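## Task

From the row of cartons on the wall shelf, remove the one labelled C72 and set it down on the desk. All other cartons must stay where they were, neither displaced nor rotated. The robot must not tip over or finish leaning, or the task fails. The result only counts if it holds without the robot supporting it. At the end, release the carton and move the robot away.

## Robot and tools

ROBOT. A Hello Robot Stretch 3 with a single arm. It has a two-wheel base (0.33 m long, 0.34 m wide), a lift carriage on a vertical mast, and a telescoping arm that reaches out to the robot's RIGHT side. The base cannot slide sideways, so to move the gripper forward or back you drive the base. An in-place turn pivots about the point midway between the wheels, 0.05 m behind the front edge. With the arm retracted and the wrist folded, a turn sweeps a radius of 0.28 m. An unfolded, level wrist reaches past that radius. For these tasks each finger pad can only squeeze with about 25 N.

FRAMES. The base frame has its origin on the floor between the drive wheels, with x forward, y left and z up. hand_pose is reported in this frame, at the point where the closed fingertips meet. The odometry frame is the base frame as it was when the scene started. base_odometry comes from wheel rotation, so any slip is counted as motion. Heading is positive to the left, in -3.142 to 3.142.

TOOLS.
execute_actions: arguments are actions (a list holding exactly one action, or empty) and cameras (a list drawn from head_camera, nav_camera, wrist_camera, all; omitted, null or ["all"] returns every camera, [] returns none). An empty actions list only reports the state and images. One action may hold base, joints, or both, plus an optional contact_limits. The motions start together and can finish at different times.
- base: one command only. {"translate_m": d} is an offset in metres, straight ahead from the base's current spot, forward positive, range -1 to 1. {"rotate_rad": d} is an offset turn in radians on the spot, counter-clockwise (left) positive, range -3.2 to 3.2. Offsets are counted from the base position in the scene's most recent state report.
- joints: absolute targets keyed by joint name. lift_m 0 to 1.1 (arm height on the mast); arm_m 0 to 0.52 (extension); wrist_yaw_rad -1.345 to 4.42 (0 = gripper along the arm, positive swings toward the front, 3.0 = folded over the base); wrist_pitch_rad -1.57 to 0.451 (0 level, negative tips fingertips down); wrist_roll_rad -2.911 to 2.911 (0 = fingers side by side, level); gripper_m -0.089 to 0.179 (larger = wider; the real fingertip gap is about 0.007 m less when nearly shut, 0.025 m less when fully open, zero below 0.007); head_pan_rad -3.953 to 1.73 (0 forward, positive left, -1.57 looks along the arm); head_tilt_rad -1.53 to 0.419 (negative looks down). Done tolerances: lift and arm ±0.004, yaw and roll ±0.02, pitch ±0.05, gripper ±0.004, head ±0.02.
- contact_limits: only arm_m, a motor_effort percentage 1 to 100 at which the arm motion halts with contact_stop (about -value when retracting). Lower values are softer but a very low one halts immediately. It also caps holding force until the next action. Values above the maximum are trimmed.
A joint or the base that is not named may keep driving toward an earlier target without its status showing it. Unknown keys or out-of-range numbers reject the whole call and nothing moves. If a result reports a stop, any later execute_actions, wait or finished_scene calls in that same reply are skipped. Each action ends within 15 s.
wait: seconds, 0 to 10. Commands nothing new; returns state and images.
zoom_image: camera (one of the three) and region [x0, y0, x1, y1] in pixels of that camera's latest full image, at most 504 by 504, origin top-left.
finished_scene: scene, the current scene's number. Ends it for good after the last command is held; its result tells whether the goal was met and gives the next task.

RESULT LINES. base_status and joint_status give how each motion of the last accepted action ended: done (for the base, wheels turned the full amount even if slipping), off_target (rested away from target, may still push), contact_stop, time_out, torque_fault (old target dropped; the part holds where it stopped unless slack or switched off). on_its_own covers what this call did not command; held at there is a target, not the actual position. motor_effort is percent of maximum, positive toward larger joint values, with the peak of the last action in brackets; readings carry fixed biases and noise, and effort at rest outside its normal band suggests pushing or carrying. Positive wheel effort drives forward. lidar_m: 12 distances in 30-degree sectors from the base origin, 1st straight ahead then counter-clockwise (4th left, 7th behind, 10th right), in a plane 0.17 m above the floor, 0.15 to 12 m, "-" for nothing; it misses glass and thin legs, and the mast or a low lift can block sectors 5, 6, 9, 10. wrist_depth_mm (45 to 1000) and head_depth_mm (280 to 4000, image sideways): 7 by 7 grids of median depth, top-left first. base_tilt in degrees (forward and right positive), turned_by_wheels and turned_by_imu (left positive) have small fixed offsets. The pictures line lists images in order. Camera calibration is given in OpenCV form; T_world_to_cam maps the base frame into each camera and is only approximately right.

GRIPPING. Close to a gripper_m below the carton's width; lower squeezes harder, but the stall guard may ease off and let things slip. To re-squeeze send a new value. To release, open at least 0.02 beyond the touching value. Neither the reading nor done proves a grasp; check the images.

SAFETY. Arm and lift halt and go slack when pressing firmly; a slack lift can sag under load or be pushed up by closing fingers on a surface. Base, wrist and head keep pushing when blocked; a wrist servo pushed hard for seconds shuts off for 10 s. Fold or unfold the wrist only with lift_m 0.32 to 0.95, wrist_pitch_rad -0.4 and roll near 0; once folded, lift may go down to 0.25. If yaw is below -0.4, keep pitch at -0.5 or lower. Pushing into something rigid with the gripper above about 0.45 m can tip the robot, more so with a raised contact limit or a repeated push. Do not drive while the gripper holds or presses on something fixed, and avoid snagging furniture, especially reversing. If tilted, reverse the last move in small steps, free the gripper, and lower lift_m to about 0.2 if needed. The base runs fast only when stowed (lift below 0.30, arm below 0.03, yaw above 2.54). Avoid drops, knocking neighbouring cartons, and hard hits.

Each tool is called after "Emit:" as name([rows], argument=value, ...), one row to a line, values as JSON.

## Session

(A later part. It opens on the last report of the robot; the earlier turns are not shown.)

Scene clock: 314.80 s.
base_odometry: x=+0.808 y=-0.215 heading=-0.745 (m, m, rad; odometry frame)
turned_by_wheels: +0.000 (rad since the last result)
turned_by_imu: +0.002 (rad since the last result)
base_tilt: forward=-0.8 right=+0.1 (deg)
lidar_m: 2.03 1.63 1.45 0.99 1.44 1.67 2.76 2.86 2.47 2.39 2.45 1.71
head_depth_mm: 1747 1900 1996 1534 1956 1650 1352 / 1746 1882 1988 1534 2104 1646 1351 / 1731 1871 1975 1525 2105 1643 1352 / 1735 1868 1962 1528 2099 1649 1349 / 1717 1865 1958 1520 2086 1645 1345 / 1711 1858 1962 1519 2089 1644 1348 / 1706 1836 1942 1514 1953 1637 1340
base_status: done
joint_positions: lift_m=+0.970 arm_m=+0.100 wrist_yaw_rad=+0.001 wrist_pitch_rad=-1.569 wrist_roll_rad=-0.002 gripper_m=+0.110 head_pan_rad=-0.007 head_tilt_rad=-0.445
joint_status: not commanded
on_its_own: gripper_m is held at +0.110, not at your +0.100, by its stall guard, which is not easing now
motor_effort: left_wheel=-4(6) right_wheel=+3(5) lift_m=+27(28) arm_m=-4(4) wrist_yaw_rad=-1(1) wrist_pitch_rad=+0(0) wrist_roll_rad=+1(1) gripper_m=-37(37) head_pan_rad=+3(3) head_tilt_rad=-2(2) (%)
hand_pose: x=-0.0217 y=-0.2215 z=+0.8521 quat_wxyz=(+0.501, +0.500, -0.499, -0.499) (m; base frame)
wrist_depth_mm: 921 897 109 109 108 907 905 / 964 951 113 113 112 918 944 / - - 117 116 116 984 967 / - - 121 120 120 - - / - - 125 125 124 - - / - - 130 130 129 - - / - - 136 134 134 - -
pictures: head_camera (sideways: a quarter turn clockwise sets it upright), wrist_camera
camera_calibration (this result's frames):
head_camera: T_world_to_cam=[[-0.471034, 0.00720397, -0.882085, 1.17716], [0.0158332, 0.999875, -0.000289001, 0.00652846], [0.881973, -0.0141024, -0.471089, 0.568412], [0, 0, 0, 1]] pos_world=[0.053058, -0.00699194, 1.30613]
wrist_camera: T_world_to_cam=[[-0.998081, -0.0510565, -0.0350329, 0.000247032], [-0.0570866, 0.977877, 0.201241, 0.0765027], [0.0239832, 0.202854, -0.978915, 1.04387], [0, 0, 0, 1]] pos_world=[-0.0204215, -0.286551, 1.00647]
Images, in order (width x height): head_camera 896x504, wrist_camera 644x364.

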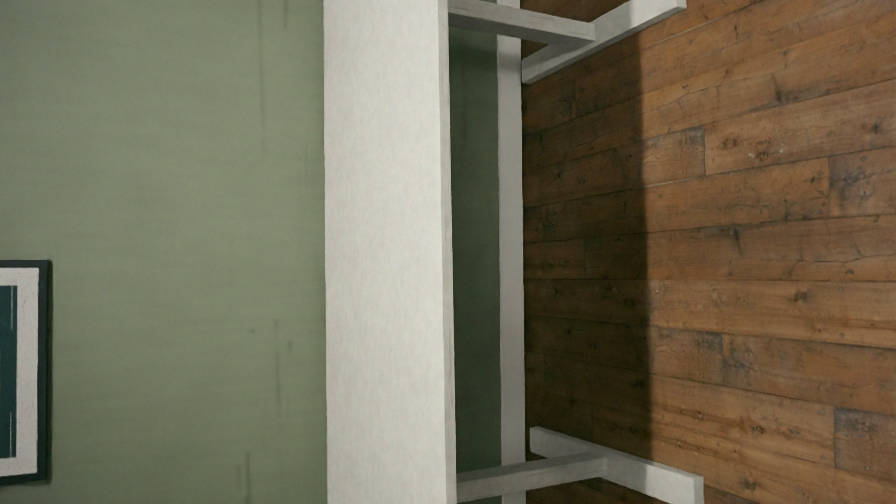

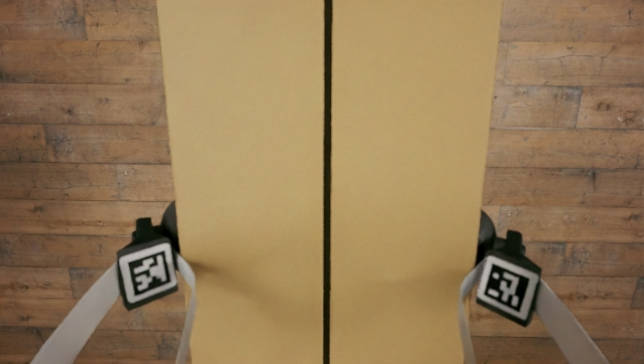

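Emit:
execute_actions([
  {"base":{"translate_m":0.74},"joints":{"lift_m":1.045,"head_tilt_rad":-0.8}},
], cameras=["head_camera","wrist_camera"])

Scene clock: 340.77 s.
base_odometry: x=+1.352 y=-0.717 heading=-0.745 (m, m, rad; odometry frame)
turned_by_wheels: +0.000 (rad since the last result)
turned_by_imu: +0.002 (rad since the last result)
base_tilt: forward=-0.8 right=+0.0 (deg)
lidar_m: 1.29 0.96 1.46 1.40 1.32 1.77 3.50 3.41 2.47 2.36 1.83 1.07
head_depth_mm: 1135 1226 953 783 1473 1313 1154 / 1136 1225 952 780 1475 1311 1155 / 1131 1215 952 779 1476 1309 1149 / 1126 1211 943 776 1475 1308 1153 / 1121 1207 944 775 1469 1307 1152 / 1119 1203 939 773 1435 1294 1144 / 1112 1197 940 771 1434 1301 1142
base_status: done
joint_positions: lift_m=+1.045 arm_m=+0.100 wrist_yaw_rad=+0.001 wrist_pitch_rad=-1.569 wrist_roll_rad=-0.002 gripper_m=+0.110 head_pan_rad=-0.007 head_tilt_rad=-0.790
joint_status: all done
on_its_own: gripper_m is held at +0.110, not at your +0.100, by its stall guard, which is not easing now
motor_effort: left_wheel=-4(4) right_wheel=+3(6) lift_m=+28(29) arm_m=-4(3) wrist_yaw_rad=+0(1) wrist_pitch_rad=+0(0) wrist_roll_rad=+1(1) gripper_m=-37(38) head_pan_rad=+3(3) head_tilt_rad=-3(23) (%)
hand_pose: x=-0.0217 y=-0.2215 z=+0.9271 quat_wxyz=(+0.501, +0.500, -0.499, -0.499) (m; base frame)
wrist_depth_mm: - 959 109 109 108 971 982 / - - 113 112 112 - - / - - 117 116 115 - - / - - 121 120 120 - - / - - 126 125 124 - - / - - 130 129 129 - - / - - 135 135 133 - -
pictures: head_camera (sideways: a quarter turn clockwise sets it upright), wrist_camera
camera_calibration (this result's frames):
head_camera: T_world_to_cam=[[-0.741832, 0.00894506, -0.670526, 0.903037], [0.0149608, 0.999883, -0.00321293, 0.0103396], [0.670419, -0.012415, -0.741879, 0.921965], [0, 0, 0, 1]] pos_world=[0.0516445, -0.0069699, 1.28953]
wrist_camera: T_world_to_cam=[[-0.998081, -0.051057, -0.0350326, 0.00287433], [-0.0570869, 0.977878, 0.201234, 0.0614129], [0.0239832, 0.202848, -0.978917, 1.11729], [0, 0, 0, 1]] pos_world=[-0.0204215, -0.286548, 1.08148]
Images, in order (width x height): head_camera 896x504, wrist_camera 644x364.

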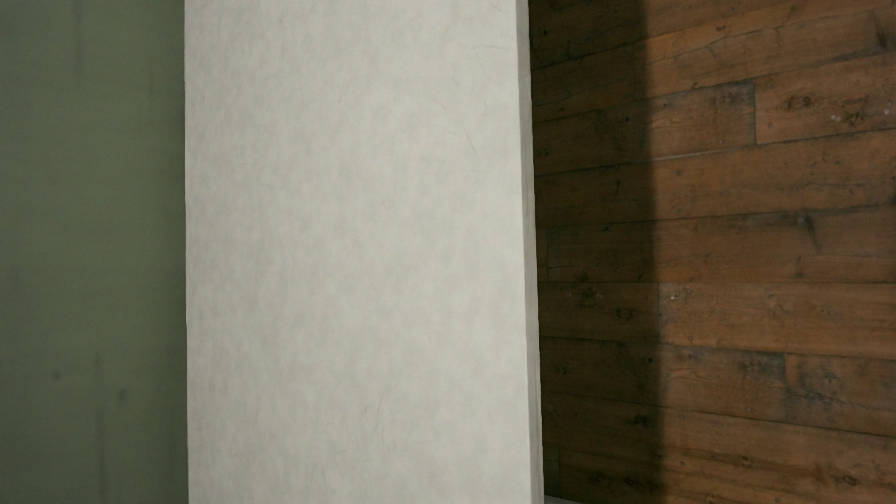

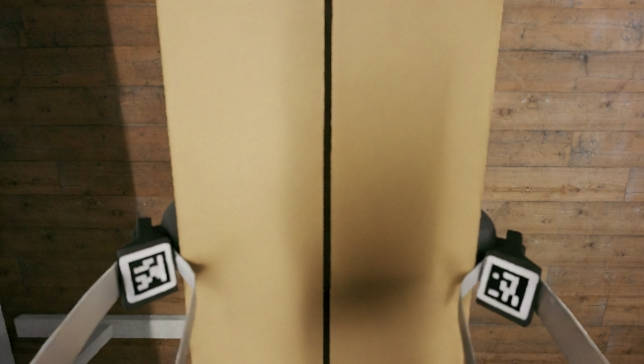

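Emit:
execute_actions([
  {"base":{"translate_m":0.04}},
], cameras=[])

Emit:
execute_actions([
  {"base":{"rotate_rad":1.571},"joints":{"head_pan_rad":-1.6,"head_tilt_rad":-0.75}},
], cameras=["head_camera","wrist_camera"])

Scene clock: 347.20 s.
base_odometry: x=+1.381 y=-0.745 heading=-0.746 (m, m, rad; odometry frame)
turned_by_wheels: +0.000 (rad since the last result)
turned_by_imu: +0.001 (rad since the last result)
base_tilt: forward=-0.8 right=+0.2 (deg)
lidar_m: 1.25 0.92 1.45 1.40 1.34 1.81 3.55 3.42 2.47 2.36 1.78 1.04
head_depth_mm: 1097 1186 954 781 1416 1312 1156 / 1090 1179 949 780 1410 1305 1150 / 1089 1177 947 778 1419 1305 1148 / 1088 1176 946 776 1410 1307 1149 / 1085 1175 944 775 1411 1302 1146 / 1081 1166 940 773 1401 1305 1148 / 1074 1162 937 771 1401 1295 1145
base_status: done
joint_positions: lift_m=+1.045 arm_m=+0.100 wrist_yaw_rad=+0.001 wrist_pitch_rad=-1.569 wrist_roll_rad=-0.002 gripper_m=+0.110 head_pan_rad=-0.007 head_tilt_rad=-0.790
joint_status: not commanded
on_its_own: gripper_m is held at +0.110, not at your +0.100, by its stall guard, which is not easing now
motor_effort: left_wheel=-4(6) right_wheel=+3(8) lift_m=+27(28) arm_m=-3(4) wrist_yaw_rad=-2(0) wrist_pitch_rad=+0(0) wrist_roll_rad=+1(1) gripper_m=-36(37) head_pan_rad=+3(3) head_tilt_rad=-4(4) (%)
hand_pose: x=-0.0217 y=-0.2215 z=+0.9271 quat_wxyz=(+0.501, +0.500, -0.499, -0.499) (m; base frame)
wrist_depth_mm: - 997 109 109 108 951 943 / - - 113 112 111 - - / - - 117 116 115 - - / - - 121 120 119 - - / - - 125 124 124 - - / - - 130 129 129 - - / - - 135 134 133 - -
pictures: none
No camera images: the call's "cameras" was empty. Leave "cameras" out to get every camera's image.

Scene clock: 350.63 s.
base_odometry: x=+1.381 y=-0.745 heading=+0.825 (m, m, rad; odometry frame)
turned_by_wheels: +1.571 (rad since the last result)
turned_by_imu: +1.569 (rad since the last result)
base_tilt: forward=-0.9 right=+0.0 (deg)
lidar_m: 1.40 1.34 1.81 3.53 3.40 2.47 2.36 1.77 1.04 1.25 0.92 1.45
head_depth_mm: - - - 814 731 1332 1166 / - - - 810 711 339 301 / - - - - 370 332 296 / - - - - 369 332 295 / 1073 1198 996 804 390 334 295 / 1072 1195 993 802 705 1296 1157 / 1067 1195 993 801 703 1318 1157
base_status: done
joint_positions: lift_m=+1.045 arm_m=+0.100 wrist_yaw_rad=+0.001 wrist_pitch_rad=-1.569 wrist_roll_rad=-0.002 gripper_m=+0.110 head_pan_rad=-1.593 head_tilt_rad=-0.754
joint_status: all done
on_its_own: gripper_m is held at +0.110, not at your +0.100, by its stall guard, which is not easing now
motor_effort: left_wheel=-4(11) right_wheel=+3(6) lift_m=+28(27) arm_m=-3(4) wrist_yaw_rad=+0(1) wrist_pitch_rad=+0(0) wrist_roll_rad=+1(1) gripper_m=-38(37) head_pan_rad=-5(47) head_tilt_rad=+2(8) (%)
hand_pose: x=-0.0217 y=-0.2215 z=+0.9271 quat_wxyz=(+0.501, +0.500, -0.499, -0.499) (m; base frame)
wrist_depth_mm: - 965 109 108 108 948 972 / - - 113 113 112 - - / - - 117 116 116 - - / - - 121 120 120 - - / - - 125 125 124 - - / - - 130 130 129 - - / - - 136 135 134 - -
pictures: head_camera (sideways: a quarter turn clockwise sets it upright), wrist_camera
camera_calibration (this result's frames):
head_camera: T_world_to_cam=[[0.0197901, 0.717257, -0.696528, 0.932274], [0.999533, -0.0304172, -0.00292319, 0.00395664], [-0.0232831, -0.696144, -0.717524, 0.894523], [0, 0, 0, 1]] pos_world=[-0.00157733, -0.0458425, 1.29121]
wrist_camera: T_world_to_cam=[[-0.998081, -0.0510678, -0.0350326, 0.00287182], [-0.0570974, 0.977878, 0.201234, 0.0614151], [0.023981, 0.202848, -0.978916, 1.11729], [0, 0, 0, 1]] pos_world=[-0.0204208, -0.286551, 1.08148]
Images, in order (width x height): head_camera 896x504, wrist_camera 644x364.

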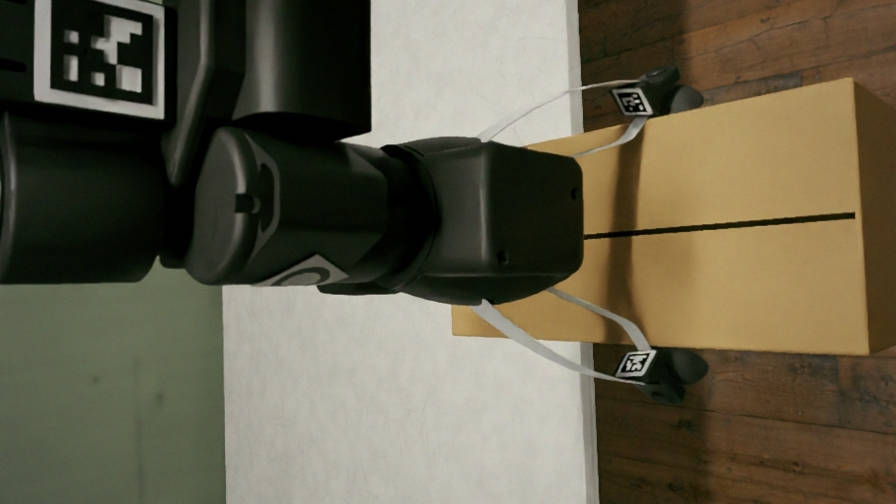

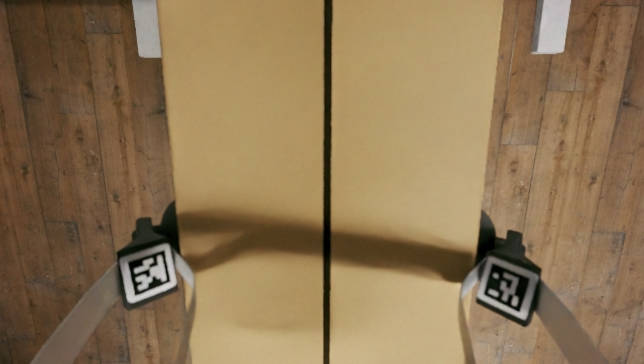

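Now extend over the desk.

Emit:
execute_actions([
  {"joints":{"arm_m":0.50}},
], cameras=["head_camera","wrist_camera"])

Scene clock: 356.50 s.
base_odometry: x=+1.381 y=-0.745 heading=+0.825 (m, m, rad; odometry frame)
turned_by_wheels: +0.000 (rad since the last result)
turned_by_imu: +0.002 (rad since the last result)
base_tilt: forward=-0.8 right=+0.2 (deg)
lidar_m: 1.40 1.34 1.80 3.55 3.39 2.46 2.36 1.77 1.04 1.24 0.92 1.45
head_depth_mm: 1111 1214 1006 811 730 1334 1166 / 1090 1208 1006 810 728 1324 1164 / 1103 1204 908 767 728 1328 1163 / - 720 592 671 727 1333 1159 / 1072 1188 904 763 725 1320 1161 / 1073 1197 992 802 707 1324 1158 / 1071 1190 990 800 705 1320 1161
base_status: not commanded
joint_positions: lift_m=+1.045 arm_m=+0.500 wrist_yaw_rad=+0.001 wrist_pitch_rad=-1.569 wrist_roll_rad=-0.002 gripper_m=+0.110 head_pan_rad=-1.593 head_tilt_rad=-0.754
joint_status: all done
on_its_own: gripper_m is held at +0.110, not at your +0.100, by its stall guard, which is not easing now
motor_effort: left_wheel=-4(4) right_wheel=+4(3) lift_m=+27(27) arm_m=+6(4) wrist_yaw_rad=-1(1) wrist_pitch_rad=-1(0) wrist_roll_rad=+1(1) gripper_m=-36(37) head_pan_rad=-4(5) head_tilt_rad=+1(1) (%)
hand_pose: x=-0.0217 y=-0.6210 z=+0.9271 quat_wxyz=(+0.501, +0.500, -0.499, -0.499) (m; base frame)
wrist_depth_mm: 334 331 110 109 108 324 325 / 348 341 113 112 112 333 337 / 356 355 117 116 116 352 351 / 373 374 121 120 119 361 361 / 385 384 125 125 124 373 375 / 400 400 130 129 129 - 391 / - - 135 135 134 - -
pictures: head_camera (sideways: a quarter turn clockwise sets it upright), wrist_camera
camera_calibration (this result's frames):
head_camera: T_world_to_cam=[[0.0199144, 0.7171, -0.696685, 0.932479], [0.999528, -0.0305958, -0.00292139, 0.00395433], [-0.0234106, -0.696298, -0.717371, 0.894325], [0, 0, 0, 1]] pos_world=[-0.00158555, -0.0458435, 1.29122]
wrist_camera: T_world_to_cam=[[-0.998102, -0.0506672, -0.0350161, -0.0172945], [-0.0566935, 0.977969, 0.200906, 0.452461], [0.0240653, 0.20251, -0.978985, 1.19818], [0, 0, 0, 1]] pos_world=[-0.0204446, -0.686012, 1.08149]
Images, in order (width x height): head_camera 896x504, wrist_camera 644x364.

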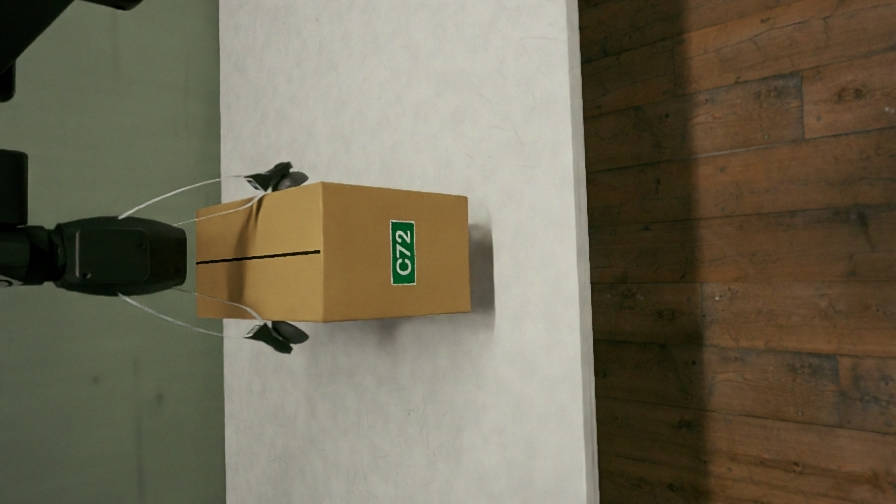

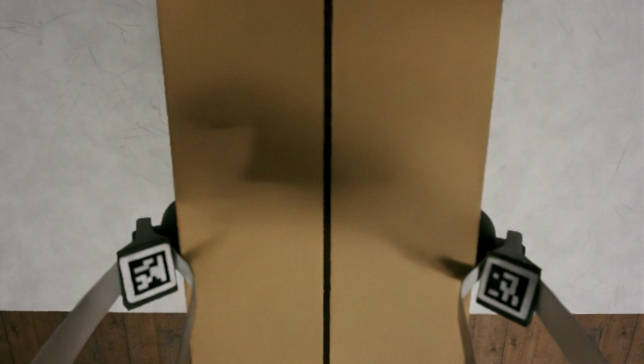

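Emit:
execute_actions([
  {"joints":{"lift_m":0.995}},
], cameras=["head_camera","wrist_camera"])

Scene clock: 361.80 s.
base_odometry: x=+1.381 y=-0.745 heading=+0.825 (m, m, rad; odometry frame)
turned_by_wheels: +0.000 (rad since the last result)
turned_by_imu: +0.001 (rad since the last result)
base_tilt: forward=-0.9 right=+0.0 (deg)
lidar_m: 1.40 1.34 1.81 3.55 3.41 2.47 2.36 1.77 1.04 1.24 0.92 1.45
head_depth_mm: - - 977 813 732 1336 1166 / - 1212 1007 808 728 1325 1162 / 1127 1205 937 768 727 1325 1163 / - - 656 671 727 1332 1162 / 1077 1198 902 761 724 1327 1158 / 1074 1197 989 803 706 1323 1156 / 1067 1194 990 800 705 1320 1153
base_status: not commanded
joint_positions: lift_m=+0.995 arm_m=+0.500 wrist_yaw_rad=+0.001 wrist_pitch_rad=-1.569 wrist_roll_rad=-0.002 gripper_m=+0.110 head_pan_rad=-1.593 head_tilt_rad=-0.754
joint_status: all done
on_its_own: gripper_m is held at +0.110, not at your +0.100, by its stall guard, which is not easing now
motor_effort: left_wheel=-4(4) right_wheel=+3(2) lift_m=+17(25) arm_m=+6(5) wrist_yaw_rad=-1(1) wrist_pitch_rad=+0(0) wrist_roll_rad=+1(1) gripper_m=-38(36) head_pan_rad=-4(5) head_tilt_rad=+2(2) (%)
hand_pose: x=-0.0217 y=-0.6210 z=+0.8777 quat_wxyz=(+0.501, +0.500, -0.499, -0.499) (m; base frame)
wrist_depth_mm: 292 286 109 109 108 280 281 / 298 295 113 112 112 289 293 / 309 309 117 116 116 302 301 / 322 322 121 120 119 309 313 / 337 330 126 125 123 326 323 / 350 347 130 129 129 - 340 / - 358 135 134 134 354 351
pictures: head_camera (sideways: a quarter turn clockwise sets it upright), wrist_camera
camera_calibration (this result's frames):
head_camera: T_world_to_cam=[[0.0199145, 0.7171, -0.696685, 0.932479], [0.999528, -0.030596, -0.00292139, 0.00395433], [-0.0234107, -0.696298, -0.717371, 0.894325], [0, 0, 0, 1]] pos_world=[-0.00158555, -0.0458435, 1.29122]
wrist_camera: T_world_to_cam=[[-0.998102, -0.0506671, -0.0350161, -0.0190221], [-0.0566934, 0.977969, 0.200906, 0.462374], [0.0240653, 0.20251, -0.978985, 1.14988], [0, 0, 0, 1]] pos_world=[-0.0204446, -0.686013, 1.03215]
Images, in order (width x height): head_camera 896x504, wrist_camera 644x364.

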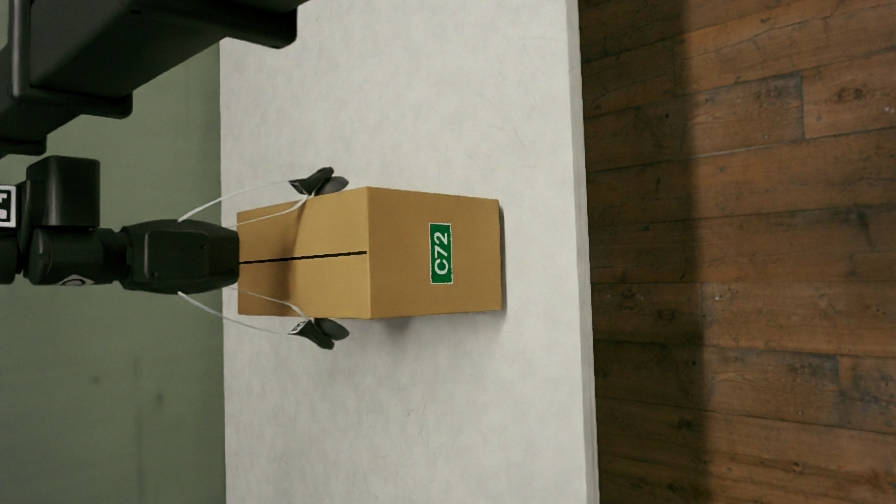

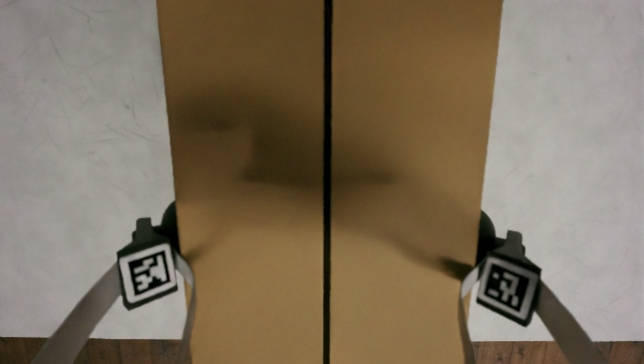

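Emit:
execute_actions([
  {"joints":{"lift_m":0.982}},
], cameras=["head_camera","wrist_camera"])

Scene clock: 364.23 s.
base_odometry: x=+1.381 y=-0.745 heading=+0.825 (m, m, rad; odometry frame)
turned_by_wheels: +0.000 (rad since the last result)
turned_by_imu: +0.001 (rad since the last result)
base_tilt: forward=-0.7 right=+0.0 (deg)
lidar_m: 1.40 1.34 1.81 3.55 3.40 2.46 2.36 1.77 1.04 1.25 0.92 1.46
head_depth_mm: 1041 - 941 811 730 1328 1164 / - 1215 1003 809 729 1331 1161 / 1138 1208 968 766 728 1331 1166 / - - 680 672 726 1324 1166 / 1077 1201 903 762 726 1328 1159 / 1072 1193 991 805 707 1321 1155 / 1068 1191 992 800 705 1315 1152
base_status: not commanded
joint_positions: lift_m=+0.982 arm_m=+0.500 wrist_yaw_rad=+0.001 wrist_pitch_rad=-1.569 wrist_roll_rad=-0.002 gripper_m=+0.110 head_pan_rad=-1.593 head_tilt_rad=-0.754
joint_status: all done
on_its_own: gripper_m is held at +0.110, not at your +0.100, by its stall guard, which is not easing now
motor_effort: left_wheel=-4(4) right_wheel=+3(3) lift_m=+17(22) arm_m=+5(5) wrist_yaw_rad=+0(1) wrist_pitch_rad=+0(0) wrist_roll_rad=+1(1) gripper_m=-37(37) head_pan_rad=-5(5) head_tilt_rad=+1(2) (%)
hand_pose: x=-0.0217 y=-0.6210 z=+0.8647 quat_wxyz=(+0.501, +0.500, -0.499, -0.499) (m; base frame)
wrist_depth_mm: 278 275 109 108 107 267 270 / 286 283 112 112 111 277 277 / 299 295 116 115 115 288 289 / 309 305 121 120 119 300 300 / 318 318 125 125 124 308 309 / 333 337 131 129 129 - 322 / - 347 136 135 134 342 333
pictures: head_camera (sideways: a quarter turn clockwise sets it upright), wrist_camera
camera_calibration (this result's frames):
head_camera: T_world_to_cam=[[0.0199144, 0.717101, -0.696685, 0.932479], [0.999528, -0.0305958, -0.00292139, 0.00395433], [-0.0234106, -0.696298, -0.717371, 0.894325], [0, 0, 0, 1]] pos_world=[-0.00158555, -0.0458435, 1.29122]
wrist_camera: T_world_to_cam=[[-0.998102, -0.0506684, -0.0350144, -0.0194793], [-0.0566935, 0.977975, 0.200873, 0.465023], [0.0240653, 0.202477, -0.978991, 1.13716], [0, 0, 0, 1]] pos_world=[-0.0204446, -0.686016, 1.01918]
Images, in order (width x height): head_camera 896x504, wrist_camera 644x364.

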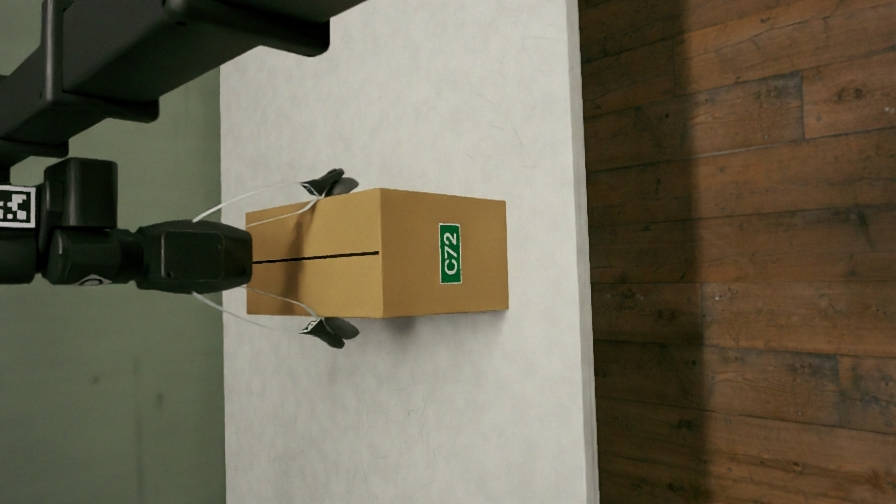

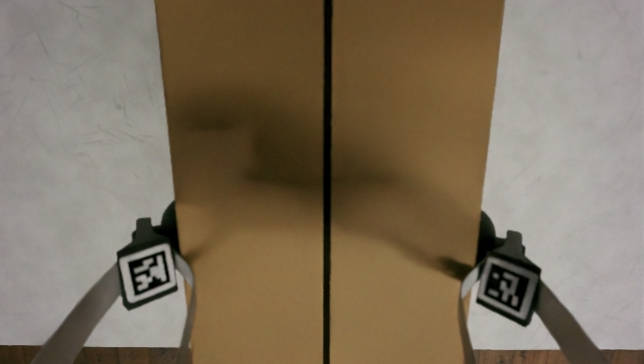

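Emit:
execute_actions([
  {"joints":{"lift_m":0.975}},
], cameras=["wrist_camera"])

Scene clock: 366.93 s.
base_odometry: x=+1.381 y=-0.745 heading=+0.825 (m, m, rad; odometry frame)
turned_by_wheels: +0.000 (rad since the last result)
turned_by_imu: +0.001 (rad since the last result)
base_tilt: forward=-0.9 right=+0.1 (deg)
lidar_m: 1.40 1.34 1.81 3.56 3.40 2.47 2.36 1.77 1.04 1.24 0.93 1.46
head_depth_mm: 1037 - 958 812 730 1324 1166 / - 1219 1007 809 730 1333 1165 / - 1204 970 768 727 1327 1164 / - - 681 673 727 1328 1163 / 1078 1195 902 763 725 1324 1160 / 1072 1195 992 801 709 1322 1158 / 1068 1196 992 802 703 1313 1156
base_status: not commanded
joint_positions: lift_m=+0.980 arm_m=+0.500 wrist_yaw_rad=+0.001 wrist_pitch_rad=-1.571 wrist_roll_rad=-0.002 gripper_m=+0.110 head_pan_rad=-1.593 head_tilt_rad=-0.754
joint_status: lift_m contact_stop (moved -0.002 of -0.007)
on_its_own: gripper_m is held at +0.110, not at your +0.100, by its stall guard, which is not easing now; lift_m is slack since a contact_stop, until your next command for it (your +0.975 is given up)
motor_effort: left_wheel=-3(5) right_wheel=+4(4) lift_m=+21(20) arm_m=+5(5) wrist_yaw_rad=+0(0) wrist_pitch_rad=+0(1) wrist_roll_rad=+1(1) gripper_m=-37(37) head_pan_rad=-4(5) head_tilt_rad=+1(2) (%)
hand_pose: x=-0.0217 y=-0.6206 z=+0.8628 quat_wxyz=(+0.501, +0.501, -0.499, -0.500) (m; base frame)
wrist_depth_mm: 276 274 108 107 107 265 268 / 283 283 111 111 110 275 278 / 299 295 116 115 115 284 288 / 308 309 120 119 118 298 298 / 321 316 125 124 123 307 308 / 333 333 130 129 128 - 322 / - 344 135 134 133 336 337
pictures: wrist_camera
camera_calibration (this result's frames):
wrist_camera: T_world_to_cam=[[-0.998102, -0.0506036, -0.0351082, -0.0194041], [-0.0566945, 0.977595, 0.202718, 0.463168], [0.0240633, 0.204324, -0.978608, 1.13602], [0, 0, 0, 1]] pos_world=[-0.0204446, -0.685887, 1.01714]
Images, in order (width x height): wrist_camera 644x364.

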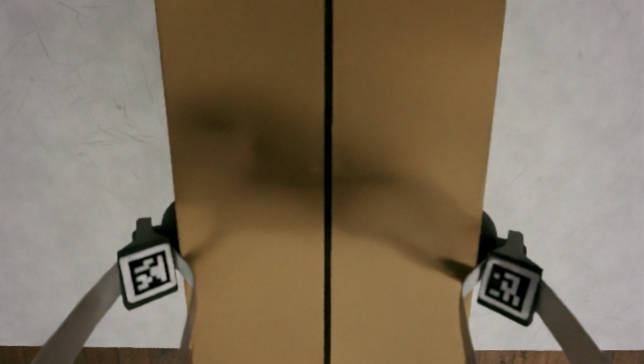

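Resting on the desk. Release and lift away.

Emit:
execute_actions([
  {"joints":{"gripper_m":0.179,"lift_m":0.982}},
], cameras=["wrist_camera"])

Emit:
execute_actions([
  {"joints":{"lift_m":1.06,"gripper_m":0.179}},
], cameras=["wrist_camera"])

Emit:
execute_actions([
  {"joints":{"arm_m":0.02}},
], cameras=["head_camera","nav_camera"])

Scene clock: 373.57 s.
base_odometry: x=+1.381 y=-0.745 heading=+0.825 (m, m, rad; odometry frame)
turned_by_wheels: +0.000 (rad since the last result)
turned_by_imu: +0.001 (rad since the last result)
base_tilt: forward=-0.8 right=+0.1 (deg)
lidar_m: 1.40 1.34 1.80 3.55 3.40 2.47 2.36 1.77 1.04 1.25 0.93 1.45
head_depth_mm: 1035 - 956 810 731 1331 1168 / - 1212 1002 809 729 1326 1165 / 1135 1208 970 766 729 1321 1165 / - - 679 671 727 1330 1162 / 1082 1199 902 763 726 1323 1157 / 1073 1198 992 801 705 1322 1157 / 1069 1192 992 800 706 1322 1152
base_status: not commanded
joint_positions: lift_m=+0.982 arm_m=+0.500 wrist_yaw_rad=+0.001 wrist_pitch_rad=-1.570 wrist_roll_rad=-0.002 gripper_m=+0.156 head_pan_rad=-1.593 head_tilt_rad=-0.754
joint_status: gripper_m off_target (ended at +0.156, target +0.179); the others done
motor_effort: left_wheel=-4(4) right_wheel=+3(4) lift_m=+26(26) arm_m=+5(4) wrist_yaw_rad=-2(0) wrist_pitch_rad=+0(0) wrist_roll_rad=+1(1) gripper_m=+100(100) head_pan_rad=-5(4) head_tilt_rad=+2(2) (%)
hand_pose: x=-0.0217 y=-0.6209 z=+0.8641 quat_wxyz=(+0.501, +0.500, -0.499, -0.499) (m; base frame)
wrist_depth_mm: 275 274 108 107 107 266 268 / 283 284 112 111 111 274 278 / 295 293 115 115 114 287 289 / 307 305 120 119 119 298 298 / 319 316 124 124 123 306 309 / 328 - 130 129 128 - 322 / - 343 135 134 134 336 333
pictures: wrist_camera
camera_calibration (this result's frames):
wrist_camera: T_world_to_cam=[[-0.998102, -0.0506425, -0.0350506, -0.0194465], [-0.056693, 0.977829, 0.201584, 0.464315], [0.0240648, 0.203189, -0.978844, 1.13687], [0, 0, 0, 1]] pos_world=[-0.0204447, -0.686006, 1.01854]
Images, in order (width x height): wrist_camera 644x364.

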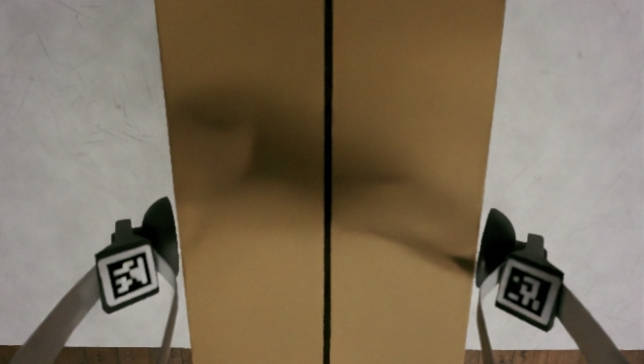

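Scene clock: 375.10 s.
base_odometry: x=+1.381 y=-0.745 heading=+0.825 (m, m, rad; odometry frame)
turned_by_wheels: +0.000 (rad since the last result)
turned_by_imu: +0.000 (rad since the last result)
base_tilt: forward=-0.9 right=+0.2 (deg)
lidar_m: 1.40 1.34 1.81 3.54 3.38 2.47 2.36 1.77 1.04 1.24 0.93 1.45
head_depth_mm: 1094 1215 1006 813 731 1333 1165 / 1088 1208 1000 809 730 1328 1167 / 1081 1208 971 765 728 1331 1163 / - 1208 681 672 727 1326 1164 / 1075 1204 918 762 724 1323 1161 / 1077 1196 993 804 705 1322 1156 / 1070 1195 990 801 705 1321 1156
base_status: not commanded
joint_positions: lift_m=+1.060 arm_m=+0.500 wrist_yaw_rad=+0.001 wrist_pitch_rad=-1.570 wrist_roll_rad=-0.002 gripper_m=+0.179 head_pan_rad=-1.593 head_tilt_rad=-0.754
joint_status: all done
motor_effort: left_wheel=-4(4) right_wheel=+3(4) lift_m=+27(28) arm_m=+4(4) wrist_yaw_rad=-1(0) wrist_pitch_rad=+0(0) wrist_roll_rad=+1(1) gripper_m=+1(100) head_pan_rad=-5(4) head_tilt_rad=+2(2) (%)
hand_pose: x=-0.0217 y=-0.6209 z=+0.9421 quat_wxyz=(+0.501, +0.500, -0.499, -0.499) (m; base frame)
wrist_depth_mm: 346 347 182 179 179 341 342 / 363 360 189 185 186 354 349 / 375 371 367 192 193 366 366 / 388 386 381 199 202 379 378 / 402 405 396 207 209 391 394 / 420 421 407 216 217 408 407 / - - - 222 - - -
pictures: wrist_camera
camera_calibration (this result's frames):
wrist_camera: T_world_to_cam=[[-0.998102, -0.0506424, -0.0350506, -0.0167139], [-0.0566929, 0.977829, 0.201584, 0.4486], [0.0240648, 0.203189, -0.978844, 1.21318], [0, 0, 0, 1]] pos_world=[-0.0204447, -0.686006, 1.0965]
Images, in order (width x height): wrist_camera 644x364.

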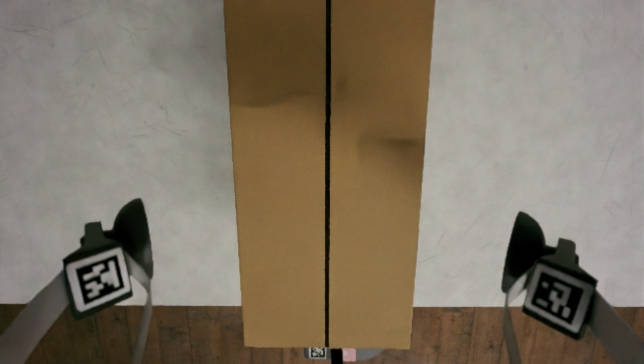

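Scene clock: 379.80 s.
base_odometry: x=+1.381 y=-0.745 heading=+0.825 (m, m, rad; odometry frame)
turned_by_wheels: +0.000 (rad since the last result)
turned_by_imu: +0.001 (rad since the last result)
base_tilt: forward=-0.8 right=+0.1 (deg)
lidar_m: 1.40 1.34 1.81 3.54 3.41 2.47 2.36 1.77 1.04 1.24 0.93 1.45
head_depth_mm: - - - - 1447 1333 1136 / - - - - - - 1143 / - - - - - - 1134 / - - - - - - 1140 / 1078 1198 932 772 716 1301 1161 / 1072 1200 991 803 706 1320 1138 / 1069 1193 991 803 707 1320 1136
base_status: not commanded
joint_positions: lift_m=+1.060 arm_m=+0.020 wrist_yaw_rad=+0.001 wrist_pitch_rad=-1.570 wrist_roll_rad=-0.002 gripper_m=+0.179 head_pan_rad=-1.593 head_tilt_rad=-0.754
joint_status: all done
motor_effort: left_wheel=-3(3) right_wheel=+2(2) lift_m=+27(27) arm_m=-4(3) wrist_yaw_rad=+0(1) wrist_pitch_rad=+0(0) wrist_roll_rad=+1(1) gripper_m=+2(3) head_pan_rad=-5(4) head_tilt_rad=+2(1) (%)
hand_pose: x=-0.0217 y=-0.1414 z=+0.9421 quat_wxyz=(+0.501, +0.500, -0.499, -0.499) (m; base frame)
wrist_depth_mm: - - - - - - 996 / - - - - - - - / - - - - - - - / - - - - - - - / - - - - - - - / - - - - - - - / - - - - - - -
pictures: head_camera (sideways: a quarter turn clockwise sets it upright), nav_camera (sideways: a quarter turn counterclockwise sets it upright)
camera_calibration (this result's frames):
head_camera: T_world_to_cam=[[0.0199116, 0.716973, -0.696817, 0.93265], [0.999528, -0.0305964, -0.00291989, 0.00395238], [-0.0234135, -0.696429, -0.717243, 0.894159], [0, 0, 0, 1]] pos_world=[-0.00158559, -0.0458454, 1.29123]
nav_camera: T_world_to_cam=[[-0.0246539, -0.693099, 0.72042, -0.893713], [-0.998929, -0.0111423, -0.0449046, 0.110559], [0.0391505, -0.720756, -0.692082, 0.857429], [0, 0, 0, 1]] pos_world=[0.0548385, -0.000202903, 1.24223]
Images, in order (width x height): head_camera 896x504, nav_camera 672x504.

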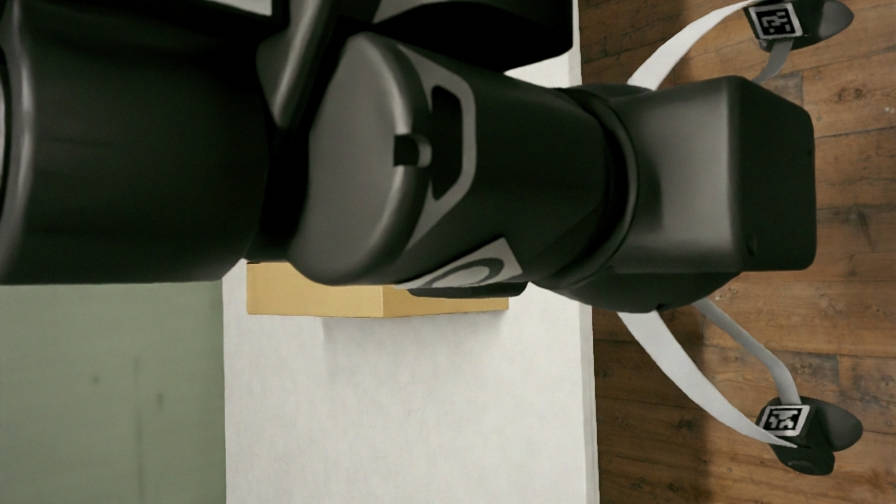

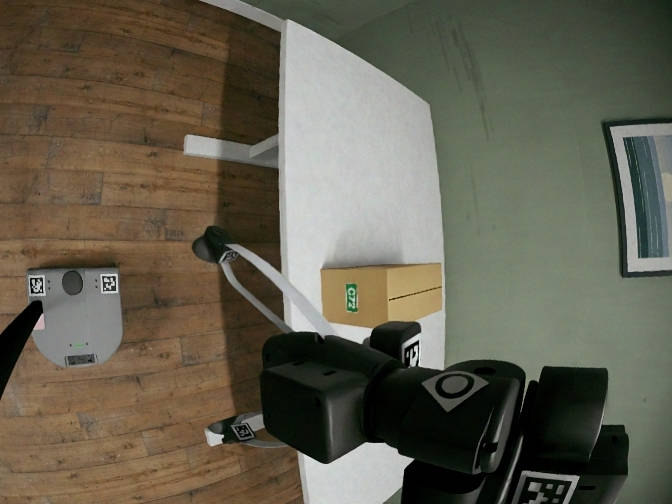

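Emit:
finished_scene(scene=1)

The scene is finished: the task was done.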